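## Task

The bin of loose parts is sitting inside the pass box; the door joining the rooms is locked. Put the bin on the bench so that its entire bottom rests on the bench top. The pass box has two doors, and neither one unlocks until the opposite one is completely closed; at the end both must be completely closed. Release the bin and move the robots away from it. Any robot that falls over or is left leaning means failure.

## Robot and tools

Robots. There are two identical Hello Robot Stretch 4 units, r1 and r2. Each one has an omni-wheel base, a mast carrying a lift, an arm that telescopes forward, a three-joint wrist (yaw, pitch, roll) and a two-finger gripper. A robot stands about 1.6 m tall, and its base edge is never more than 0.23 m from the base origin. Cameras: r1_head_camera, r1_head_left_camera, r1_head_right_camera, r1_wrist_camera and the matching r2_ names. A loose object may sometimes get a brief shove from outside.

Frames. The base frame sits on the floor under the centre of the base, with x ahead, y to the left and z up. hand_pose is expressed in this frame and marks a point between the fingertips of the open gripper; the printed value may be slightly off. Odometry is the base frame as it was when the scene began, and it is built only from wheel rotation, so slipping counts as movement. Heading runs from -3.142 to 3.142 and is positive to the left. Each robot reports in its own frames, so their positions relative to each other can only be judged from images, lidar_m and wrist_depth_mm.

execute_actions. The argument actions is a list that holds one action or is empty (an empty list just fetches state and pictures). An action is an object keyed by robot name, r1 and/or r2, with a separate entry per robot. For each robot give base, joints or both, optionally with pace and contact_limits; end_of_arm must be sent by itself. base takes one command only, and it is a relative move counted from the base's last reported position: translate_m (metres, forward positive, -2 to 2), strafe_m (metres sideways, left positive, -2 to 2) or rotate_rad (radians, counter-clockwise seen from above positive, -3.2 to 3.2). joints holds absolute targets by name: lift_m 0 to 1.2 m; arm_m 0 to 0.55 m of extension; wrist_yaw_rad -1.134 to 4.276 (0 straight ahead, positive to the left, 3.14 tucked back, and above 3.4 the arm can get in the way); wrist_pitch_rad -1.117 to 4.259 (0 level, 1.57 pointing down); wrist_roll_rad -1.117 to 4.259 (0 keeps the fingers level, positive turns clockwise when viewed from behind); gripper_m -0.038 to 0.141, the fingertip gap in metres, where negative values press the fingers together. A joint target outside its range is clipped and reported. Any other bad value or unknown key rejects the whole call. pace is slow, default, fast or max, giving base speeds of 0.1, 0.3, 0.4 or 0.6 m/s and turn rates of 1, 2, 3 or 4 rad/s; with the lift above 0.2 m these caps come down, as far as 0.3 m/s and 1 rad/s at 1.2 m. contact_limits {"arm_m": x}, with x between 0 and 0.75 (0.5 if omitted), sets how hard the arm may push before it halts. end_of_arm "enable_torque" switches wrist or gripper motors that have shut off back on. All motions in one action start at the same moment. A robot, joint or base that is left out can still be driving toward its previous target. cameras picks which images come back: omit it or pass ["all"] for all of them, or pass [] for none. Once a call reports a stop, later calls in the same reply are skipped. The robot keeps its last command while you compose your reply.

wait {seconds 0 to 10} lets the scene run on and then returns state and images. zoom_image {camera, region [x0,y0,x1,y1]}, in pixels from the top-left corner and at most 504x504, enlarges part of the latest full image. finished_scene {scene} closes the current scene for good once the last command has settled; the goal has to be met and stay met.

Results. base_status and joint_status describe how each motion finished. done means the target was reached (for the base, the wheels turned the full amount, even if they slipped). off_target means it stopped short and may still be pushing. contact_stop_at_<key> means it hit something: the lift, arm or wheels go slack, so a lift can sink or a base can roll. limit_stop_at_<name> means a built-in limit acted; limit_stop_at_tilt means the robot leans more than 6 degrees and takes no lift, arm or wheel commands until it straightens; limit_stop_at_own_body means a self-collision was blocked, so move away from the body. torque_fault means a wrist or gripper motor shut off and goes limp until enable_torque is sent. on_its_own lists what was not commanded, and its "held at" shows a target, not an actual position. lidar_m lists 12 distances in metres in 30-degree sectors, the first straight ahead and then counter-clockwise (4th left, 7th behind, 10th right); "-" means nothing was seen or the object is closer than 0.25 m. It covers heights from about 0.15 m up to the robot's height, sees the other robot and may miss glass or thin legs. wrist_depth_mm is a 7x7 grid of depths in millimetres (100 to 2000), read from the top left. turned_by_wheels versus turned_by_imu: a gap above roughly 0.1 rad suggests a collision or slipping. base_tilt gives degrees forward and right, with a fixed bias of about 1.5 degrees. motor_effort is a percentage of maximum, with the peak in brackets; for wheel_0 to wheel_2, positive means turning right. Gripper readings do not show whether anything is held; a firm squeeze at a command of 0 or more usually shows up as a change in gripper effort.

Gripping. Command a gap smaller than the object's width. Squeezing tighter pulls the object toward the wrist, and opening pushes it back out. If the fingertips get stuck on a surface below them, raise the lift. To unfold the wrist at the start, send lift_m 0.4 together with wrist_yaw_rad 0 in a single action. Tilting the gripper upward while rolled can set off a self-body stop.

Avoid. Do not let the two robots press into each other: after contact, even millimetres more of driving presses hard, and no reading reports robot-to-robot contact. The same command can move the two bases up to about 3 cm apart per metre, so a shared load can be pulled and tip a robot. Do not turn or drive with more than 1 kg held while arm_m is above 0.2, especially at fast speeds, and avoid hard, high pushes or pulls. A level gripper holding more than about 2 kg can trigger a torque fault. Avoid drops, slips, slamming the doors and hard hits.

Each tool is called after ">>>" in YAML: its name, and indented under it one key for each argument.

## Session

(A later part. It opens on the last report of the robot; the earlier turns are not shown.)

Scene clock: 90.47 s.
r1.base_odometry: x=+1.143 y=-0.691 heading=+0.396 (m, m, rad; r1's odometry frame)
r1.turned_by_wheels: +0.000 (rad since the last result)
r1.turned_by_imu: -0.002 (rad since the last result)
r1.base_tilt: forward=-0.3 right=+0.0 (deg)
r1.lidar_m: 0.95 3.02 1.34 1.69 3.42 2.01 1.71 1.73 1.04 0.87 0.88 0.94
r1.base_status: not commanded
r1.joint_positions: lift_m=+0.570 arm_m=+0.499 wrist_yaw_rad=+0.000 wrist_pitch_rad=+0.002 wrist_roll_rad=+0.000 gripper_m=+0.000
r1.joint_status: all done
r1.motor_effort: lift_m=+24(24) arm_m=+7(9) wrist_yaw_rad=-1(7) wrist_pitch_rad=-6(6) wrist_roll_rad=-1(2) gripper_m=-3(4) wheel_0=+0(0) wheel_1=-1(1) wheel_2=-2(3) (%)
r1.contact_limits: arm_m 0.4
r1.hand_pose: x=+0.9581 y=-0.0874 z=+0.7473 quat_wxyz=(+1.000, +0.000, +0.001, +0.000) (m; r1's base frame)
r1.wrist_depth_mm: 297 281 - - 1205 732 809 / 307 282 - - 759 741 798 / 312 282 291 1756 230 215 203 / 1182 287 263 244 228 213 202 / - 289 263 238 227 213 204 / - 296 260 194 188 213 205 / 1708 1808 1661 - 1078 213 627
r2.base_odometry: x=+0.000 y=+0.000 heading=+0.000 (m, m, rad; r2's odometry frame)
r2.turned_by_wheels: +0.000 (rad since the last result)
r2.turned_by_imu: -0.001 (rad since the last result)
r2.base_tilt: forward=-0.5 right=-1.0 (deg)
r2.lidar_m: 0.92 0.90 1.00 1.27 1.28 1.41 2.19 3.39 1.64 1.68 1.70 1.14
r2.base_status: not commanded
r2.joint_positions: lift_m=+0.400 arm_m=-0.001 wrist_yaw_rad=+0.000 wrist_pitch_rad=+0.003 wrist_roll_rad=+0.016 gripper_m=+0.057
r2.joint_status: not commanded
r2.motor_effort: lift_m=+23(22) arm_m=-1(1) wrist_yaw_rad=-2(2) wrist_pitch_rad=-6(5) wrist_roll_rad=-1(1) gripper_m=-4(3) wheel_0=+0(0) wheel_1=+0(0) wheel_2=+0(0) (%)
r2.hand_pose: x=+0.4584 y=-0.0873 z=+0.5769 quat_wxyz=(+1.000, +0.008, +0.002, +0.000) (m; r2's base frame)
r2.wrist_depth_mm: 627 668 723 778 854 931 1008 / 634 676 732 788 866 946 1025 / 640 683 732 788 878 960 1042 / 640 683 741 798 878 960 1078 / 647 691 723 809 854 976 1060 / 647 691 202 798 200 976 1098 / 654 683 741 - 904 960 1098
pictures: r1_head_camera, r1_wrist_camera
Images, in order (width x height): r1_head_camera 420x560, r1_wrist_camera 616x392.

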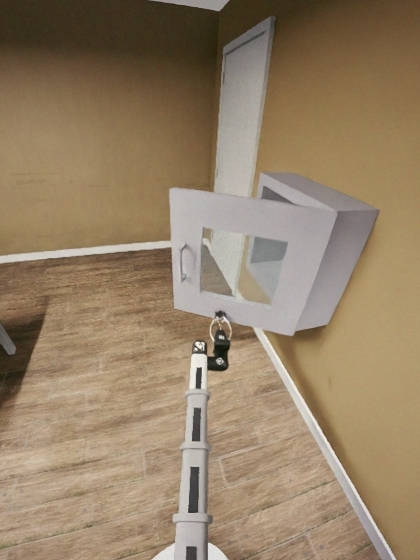

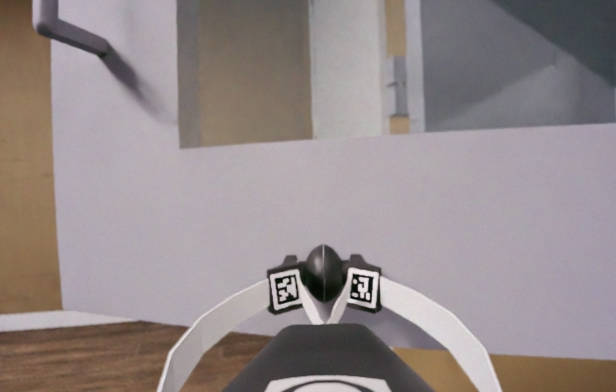

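>>> execute_actions:
  actions:
    - {"r1":{"base":{"strafe_m":0.3},"joints":{"arm_m":0},"pace":"fast"}}
  cameras: []

>>> execute_actions:
  actions:
    - {"r1":{"base":{"translate_m":0.45},"pace":"fast"}}
  cameras: []

>>> execute_actions:
  actions:
    - {"r1":{"base":{"rotate_rad":-0.56}}}
  cameras: ["r1_head_camera"]

>>> execute_actions:
  actions:
    - {"r1":{"base":{"translate_m":0.15},"joints":{"arm_m":0.52},"contact_limits":{"arm_m":0.2},"pace":"slow"}}
  cameras: ["r1_head_camera","r1_wrist_camera"]

Scene clock: 94.00 s.
r1.base_odometry: x=+1.027 y=-0.414 heading=+0.396 (m, m, rad; r1's odometry frame)
r1.turned_by_wheels: +0.000 (rad since the last result)
r1.turned_by_imu: -0.001 (rad since the last result)
r1.base_tilt: forward=-0.2 right=-0.1 (deg)
r1.lidar_m: 0.98 1.54 1.10 1.51 3.13 2.15 1.78 1.78 1.36 1.17 1.15 1.01
r1.base_status: done
r1.joint_positions: lift_m=+0.570 arm_m=+0.001 wrist_yaw_rad=+0.000 wrist_pitch_rad=+0.003 wrist_roll_rad=+0.000 gripper_m=+0.000
r1.joint_status: all done
r1.motor_effort: lift_m=+23(24) arm_m=-7(7) wrist_yaw_rad=+0(4) wrist_pitch_rad=-7(6) wrist_roll_rad=-2(2) gripper_m=-6(4) wheel_0=+1(10) wheel_1=+0(10) wheel_2=-1(2) (%)
r1.hand_pose: x=+0.4606 y=-0.0874 z=+0.7473 quat_wxyz=(+1.000, +0.000, +0.001, +0.000) (m; r1's base frame)
r1.wrist_depth_mm: - - - - 788 1205 1098 / - - - - 809 1229 1308 / - - - - 809 1255 1281 / - - - - 768 732 699 / - - - - 1863 1397 1060 / - - - 194 189 1430 1138 / 1708 1756 1661 - 1708 1336 1118
r2.base_odometry: x=+0.000 y=+0.000 heading=+0.000 (m, m, rad; r2's odometry frame)
r2.turned_by_wheels: +0.000 (rad since the last result)
r2.turned_by_imu: -0.001 (rad since the last result)
r2.base_tilt: forward=-0.5 right=-0.9 (deg)
r2.lidar_m: 0.91 0.89 1.00 1.28 1.26 1.39 2.22 3.37 1.64 1.71 1.72 1.15
r2.base_status: not commanded
r2.joint_positions: lift_m=+0.400 arm_m=-0.001 wrist_yaw_rad=+0.000 wrist_pitch_rad=+0.003 wrist_roll_rad=+0.016 gripper_m=+0.057
r2.joint_status: not commanded
r2.motor_effort: lift_m=+23(23) arm_m=-1(1) wrist_yaw_rad=-3(3) wrist_pitch_rad=-6(6) wrist_roll_rad=+0(1) gripper_m=-3(4) wheel_0=+0(0) wheel_1=+0(0) wheel_2=+0(1) (%)
r2.hand_pose: x=+0.4584 y=-0.0873 z=+0.5769 quat_wxyz=(+1.000, +0.008, +0.002, +0.000) (m; r2's base frame)
r2.wrist_depth_mm: 627 676 723 788 854 931 1008 / 634 676 723 798 854 946 1025 / 640 683 732 788 866 946 1025 / 647 683 741 798 878 960 1060 / 647 691 732 809 854 991 1060 / 647 699 202 798 200 991 1098 / 647 691 732 - 904 960 1078
pictures: none
No camera images: the call's "cameras" was empty. Leave "cameras" out to get every camera's image.

Scene clock: 96.47 s.
r1.base_odometry: x=+1.442 y=-0.241 heading=+0.396 (m, m, rad; r1's odometry frame)
r1.turned_by_wheels: +0.000 (rad since the last result)
r1.turned_by_imu: -0.001 (rad since the last result)
r1.base_tilt: forward=-0.2 right=-0.1 (deg)
r1.lidar_m: 0.59 2.51 1.04 0.92 3.27 2.68 2.24 2.20 1.22 1.04 0.68 0.53
r1.base_status: done
r1.joint_positions: lift_m=+0.570 arm_m=+0.001 wrist_yaw_rad=+0.000 wrist_pitch_rad=+0.003 wrist_roll_rad=+0.000 gripper_m=+0.000
r1.joint_status: not commanded
r1.motor_effort: lift_m=+24(24) arm_m=-7(7) wrist_yaw_rad=-1(2) wrist_pitch_rad=-7(7) wrist_roll_rad=-1(2) gripper_m=-6(7) wheel_0=+0(5) wheel_1=-1(4) wheel_2=+1(12) (%)
r1.hand_pose: x=+0.4606 y=-0.0874 z=+0.7473 quat_wxyz=(+1.000, +0.000, +0.001, +0.000) (m; r1's base frame)
r1.wrist_depth_mm: - - - - 345 320 759 / - - - - 351 325 759 / - - - - 353 329 759 / - - - - 357 329 312 / - - - - 353 332 315 / - - - 194 189 1182 931 / 1756 1756 1661 - 1576 1182 976
r2.base_odometry: x=+0.000 y=+0.000 heading=+0.000 (m, m, rad; r2's odometry frame)
r2.turned_by_wheels: +0.000 (rad since the last result)
r2.turned_by_imu: -0.001 (rad since the last result)
r2.base_tilt: forward=-0.6 right=-1.0 (deg)
r2.lidar_m: 0.90 0.90 1.00 1.28 1.27 1.41 2.22 3.38 1.64 1.71 1.71 1.16
r2.base_status: not commanded
r2.joint_positions: lift_m=+0.400 arm_m=-0.001 wrist_yaw_rad=+0.000 wrist_pitch_rad=+0.003 wrist_roll_rad=+0.016 gripper_m=+0.057
r2.joint_status: not commanded
r2.motor_effort: lift_m=+22(22) arm_m=-1(1) wrist_yaw_rad=-4(4) wrist_pitch_rad=-5(5) wrist_roll_rad=-1(0) gripper_m=-4(4) wheel_0=+0(0) wheel_1=+0(0) wheel_2=+0(0) (%)
r2.hand_pose: x=+0.4584 y=-0.0873 z=+0.5769 quat_wxyz=(+1.000, +0.008, +0.002, +0.000) (m; r2's base frame)
r2.wrist_depth_mm: 627 668 732 778 854 931 1008 / 640 676 723 788 854 946 1025 / 640 683 732 788 866 960 1025 / 640 691 741 798 878 960 1060 / 647 691 732 809 854 976 1078 / 654 691 202 798 200 991 1078 / 647 683 741 - 917 976 1078
pictures: none
No camera images: the call's "cameras" was empty. Leave "cameras" out to get every camera's image.

Scene clock: 97.80 s.
r1.base_odometry: x=+1.442 y=-0.241 heading=-0.164 (m, m, rad; r1's odometry frame)
r1.turned_by_wheels: -0.560 (rad since the last result)
r1.turned_by_imu: -0.557 (rad since the last result)
r1.base_tilt: forward=-0.2 right=-0.1 (deg)
r1.lidar_m: 0.54 0.60 2.50 1.04 0.92 3.26 2.68 2.21 2.22 1.27 1.02 0.70
r1.base_status: done
r1.joint_positions: lift_m=+0.570 arm_m=+0.001 wrist_yaw_rad=+0.000 wrist_pitch_rad=+0.003 wrist_roll_rad=+0.000 gripper_m=+0.000
r1.joint_status: not commanded
r1.motor_effort: lift_m=+24(24) arm_m=-7(7) wrist_yaw_rad=-2(0) wrist_pitch_rad=-6(6) wrist_roll_rad=-1(2) gripper_m=-7(4) wheel_0=-1(5) wheel_1=+1(9) wheel_2=-2(6) (%)
r1.hand_pose: x=+0.4606 y=-0.0874 z=+0.7473 quat_wxyz=(+1.000, +0.000, +0.001, +0.000) (m; r1's base frame)
r1.wrist_depth_mm: 362 375 1366 946 1098 488 668 / 364 377 1430 1042 1308 492 661 / 364 375 1366 991 1281 500 654 / 1160 377 402 427 466 496 668 / 366 377 404 418 462 508 699 / - - 399 195 188 768 691 / 1661 1756 1464 - 904 750 707
r2.base_odometry: x=+0.000 y=+0.000 heading=+0.000 (m, m, rad; r2's odometry frame)
r2.turned_by_wheels: +0.000 (rad since the last result)
r2.turned_by_imu: +0.000 (rad since the last result)
r2.base_tilt: forward=-0.6 right=-1.0 (deg)
r2.lidar_m: 0.91 0.89 1.00 1.30 1.26 1.40 2.21 3.38 1.65 1.72 1.70 1.15
r2.base_status: not commanded
r2.joint_positions: lift_m=+0.400 arm_m=-0.001 wrist_yaw_rad=+0.000 wrist_pitch_rad=+0.003 wrist_roll_rad=+0.016 gripper_m=+0.057
r2.joint_status: not commanded
r2.motor_effort: lift_m=+23(22) arm_m=-1(1) wrist_yaw_rad=-3(3) wrist_pitch_rad=-5(6) wrist_roll_rad=-1(0) gripper_m=-4(2) wheel_0=+0(0) wheel_1=+0(0) wheel_2=+0(0) (%)
r2.hand_pose: x=+0.4584 y=-0.0873 z=+0.5769 quat_wxyz=(+1.000, +0.008, +0.002, +0.000) (m; r2's base frame)
r2.wrist_depth_mm: 627 676 723 788 854 931 1025 / 634 676 732 788 866 946 1025 / 634 676 732 798 854 960 1025 / 640 691 741 798 878 960 1060 / 647 699 732 798 854 960 1078 / 647 691 202 798 200 976 1078 / 647 683 741 - 917 960 1078
pictures: r1_head_camera
Images, in order (width x height): r1_head_camera 420x560.

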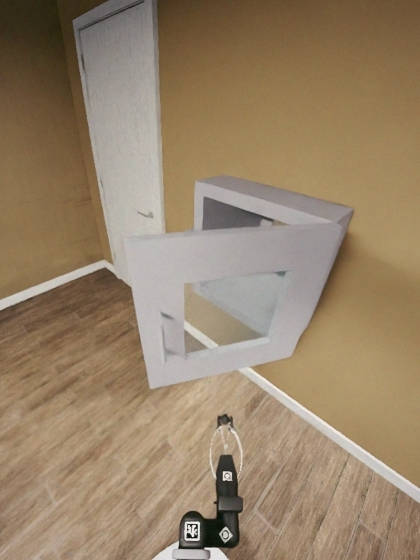

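Scene clock: 102.70 s.
r1.base_odometry: x=+1.590 y=-0.265 heading=-0.163 (m, m, rad; r1's odometry frame)
r1.turned_by_wheels: +0.001 (rad since the last result)
r1.turned_by_imu: +0.001 (rad since the last result)
r1.base_tilt: forward=-0.3 right=-0.1 (deg)
r1.lidar_m: 0.79 1.67 2.42 1.14 1.01 3.37 2.81 2.33 2.09 1.15 0.92 0.71
r1.base_status: done
r1.joint_positions: lift_m=+0.570 arm_m=+0.399 wrist_yaw_rad=+0.000 wrist_pitch_rad=+0.002 wrist_roll_rad=+0.000 gripper_m=+0.000
r1.joint_status: arm_m contact_stop (moved +0.398 of +0.519)
r1.on_its_own: arm_m is slack since a contact_stop (your +0.520 is given up)
r1.motor_effort: lift_m=+24(24) arm_m=+0(17) wrist_yaw_rad=-2(21) wrist_pitch_rad=-4(8) wrist_roll_rad=-2(2) gripper_m=-4(6) wheel_0=+11(11) wheel_1=+6(7) wheel_2=-2(10) (%)
r1.contact_limits: arm_m 0.2
r1.hand_pose: x=+0.8585 y=-0.0873 z=+0.7474 quat_wxyz=(+1.000, +0.000, +0.001, +0.000) (m; r1's base frame)
r1.wrist_depth_mm: 1618 1060 324 466 640 - - / 1661 1060 324 469 627 768 - / 1618 1060 330 319 212 172 155 / 1708 1098 332 255 207 172 156 / 1661 1138 338 234 208 174 156 / 1661 1118 325 194 184 172 158 / 1661 1160 788 - 205 163 -
r2.base_odometry: x=+0.000 y=+0.000 heading=+0.000 (m, m, rad; r2's odometry frame)
r2.turned_by_wheels: +0.000 (rad since the last result)
r2.turned_by_imu: -0.001 (rad since the last result)
r2.base_tilt: forward=-0.5 right=-1.0 (deg)
r2.lidar_m: 0.91 0.88 1.01 1.28 1.27 1.41 2.24 3.38 1.65 1.71 1.73 1.14
r2.base_status: not commanded
r2.joint_positions: lift_m=+0.400 arm_m=-0.001 wrist_yaw_rad=+0.000 wrist_pitch_rad=+0.003 wrist_roll_rad=+0.016 gripper_m=+0.057
r2.joint_status: not commanded
r2.motor_effort: lift_m=+23(23) arm_m=-1(1) wrist_yaw_rad=-2(2) wrist_pitch_rad=-7(7) wrist_roll_rad=+1(1) gripper_m=-3(5) wheel_0=+0(0) wheel_1=+0(0) wheel_2=+0(0) (%)
r2.hand_pose: x=+0.4584 y=-0.0873 z=+0.5769 quat_wxyz=(+1.000, +0.008, +0.002, +0.000) (m; r2's base frame)
r2.wrist_depth_mm: 627 676 723 778 854 946 1008 / 634 683 723 788 854 946 1025 / 640 683 732 798 854 960 1025 / 647 691 741 798 866 960 1078 / 647 699 723 809 854 960 1078 / 647 691 202 798 199 976 1078 / 654 683 732 - 917 976 1060
pictures: r1_head_camera, r1_wrist_camera
Images, in order (width x height): r1_head_camera 420x560, r1_wrist_camera 616x392.

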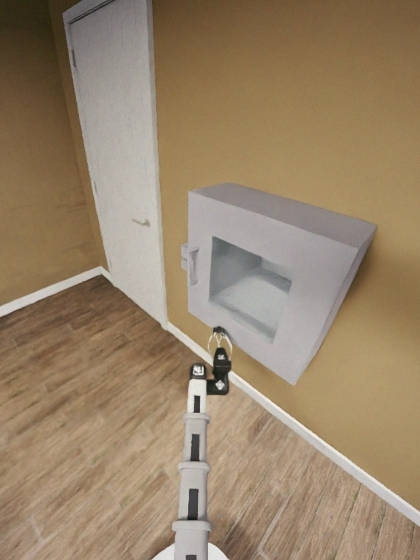

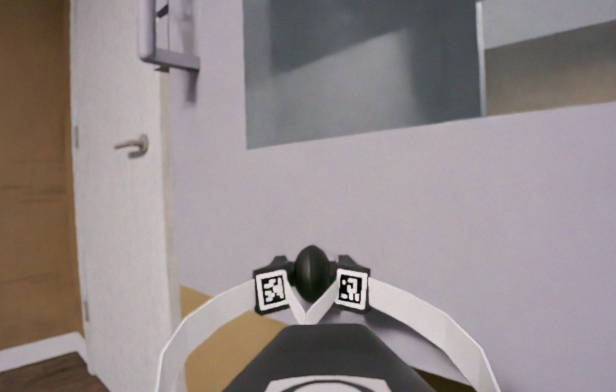

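>>> execute_actions:
  actions:
    - {"r1":{"joints":{"arm_m":0.05},"pace":"fast"}}
  cameras: ["r1_head_camera","r1_wrist_camera"]

>>> zoom_image:
  camera: "r1_head_camera"
  region: [160,170,300,330]

Scene clock: 105.03 s.
r1.base_odometry: x=+1.590 y=-0.265 heading=-0.164 (m, m, rad; r1's odometry frame)
r1.turned_by_wheels: -0.001 (rad since the last result)
r1.turned_by_imu: -0.002 (rad since the last result)
r1.base_tilt: forward=-0.2 right=-0.1 (deg)
r1.lidar_m: 0.79 1.64 2.40 1.17 1.01 3.36 2.82 2.33 2.06 1.09 0.94 0.70
r1.base_status: not commanded
r1.joint_positions: lift_m=+0.570 arm_m=+0.051 wrist_yaw_rad=+0.000 wrist_pitch_rad=+0.003 wrist_roll_rad=+0.000 gripper_m=+0.000
r1.joint_status: all done
r1.motor_effort: lift_m=+24(24) arm_m=-7(7) wrist_yaw_rad=-3(23) wrist_pitch_rad=-6(7) wrist_roll_rad=-2(2) gripper_m=-4(5) wheel_0=-1(11) wheel_1=+0(6) wheel_2=+0(3) (%)
r1.hand_pose: x=+0.5106 y=-0.0875 z=+0.7473 quat_wxyz=(+1.000, +0.000, +0.001, +0.000) (m; r1's base frame)
r1.wrist_depth_mm: 1983 1708 1205 831 1025 404 357 / 1983 1661 1229 820 1078 407 359 / 1921 1756 1229 831 1060 410 362 / 1921 1808 1255 615 496 413 366 / 1921 1808 1281 564 504 421 364 / 1983 1808 1160 194 188 634 574 / 1708 1661 1182 - 750 621 574
r2.base_odometry: x=+0.000 y=+0.000 heading=+0.000 (m, m, rad; r2's odometry frame)
r2.turned_by_wheels: +0.000 (rad since the last result)
r2.turned_by_imu: -0.001 (rad since the last result)
r2.base_tilt: forward=-0.4 right=-1.1 (deg)
r2.lidar_m: 0.92 0.90 1.01 1.29 1.28 1.42 2.21 3.38 1.67 1.69 1.70 1.16
r2.base_status: not commanded
r2.joint_positions: lift_m=+0.400 arm_m=-0.001 wrist_yaw_rad=+0.000 wrist_pitch_rad=+0.003 wrist_roll_rad=+0.016 gripper_m=+0.057
r2.joint_status: not commanded
r2.motor_effort: lift_m=+23(23) arm_m=-1(1) wrist_yaw_rad=-2(3) wrist_pitch_rad=-7(6) wrist_roll_rad=+0(1) gripper_m=-4(4) wheel_0=+0(0) wheel_1=+0(0) wheel_2=+0(0) (%)
r2.hand_pose: x=+0.4584 y=-0.0873 z=+0.5769 quat_wxyz=(+1.000, +0.008, +0.002, +0.000) (m; r2's base frame)
r2.wrist_depth_mm: 627 668 723 778 854 931 1008 / 640 676 723 788 866 946 1008 / 640 683 741 788 866 960 1025 / 647 683 741 809 878 960 1060 / 647 691 732 809 842 960 1078 / 654 691 202 788 200 991 1098 / 654 683 732 - 904 960 1098
pictures: r1_head_camera, r1_wrist_camera
Images, in order (width x height): r1_head_camera 420x560, r1_wrist_camera 616x392.

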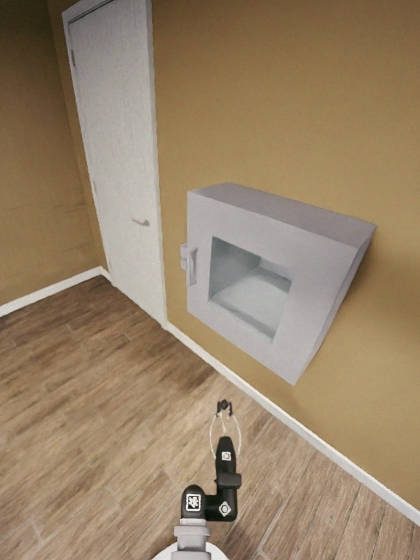

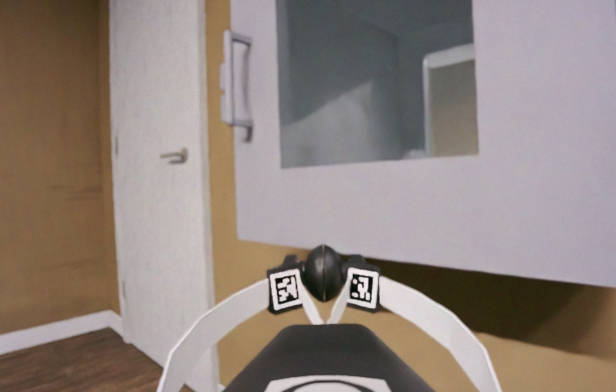

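Region (160, 170, 300, 330) of r1_head_camera's 420x560 image, scaled by 3.150, with more detail than that image has; it fills the left 441 columns of this view, and the rest is white.

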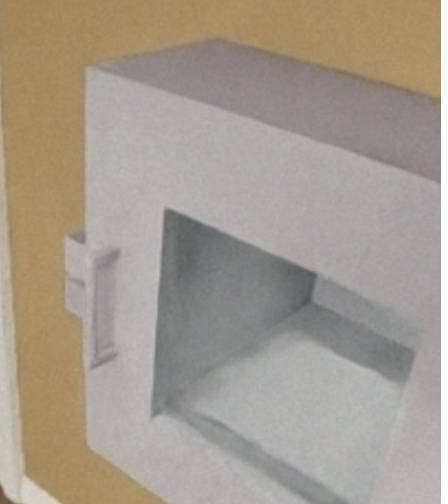

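>>> finished_scene:
  scene: 2

The scene is finished: the task was done.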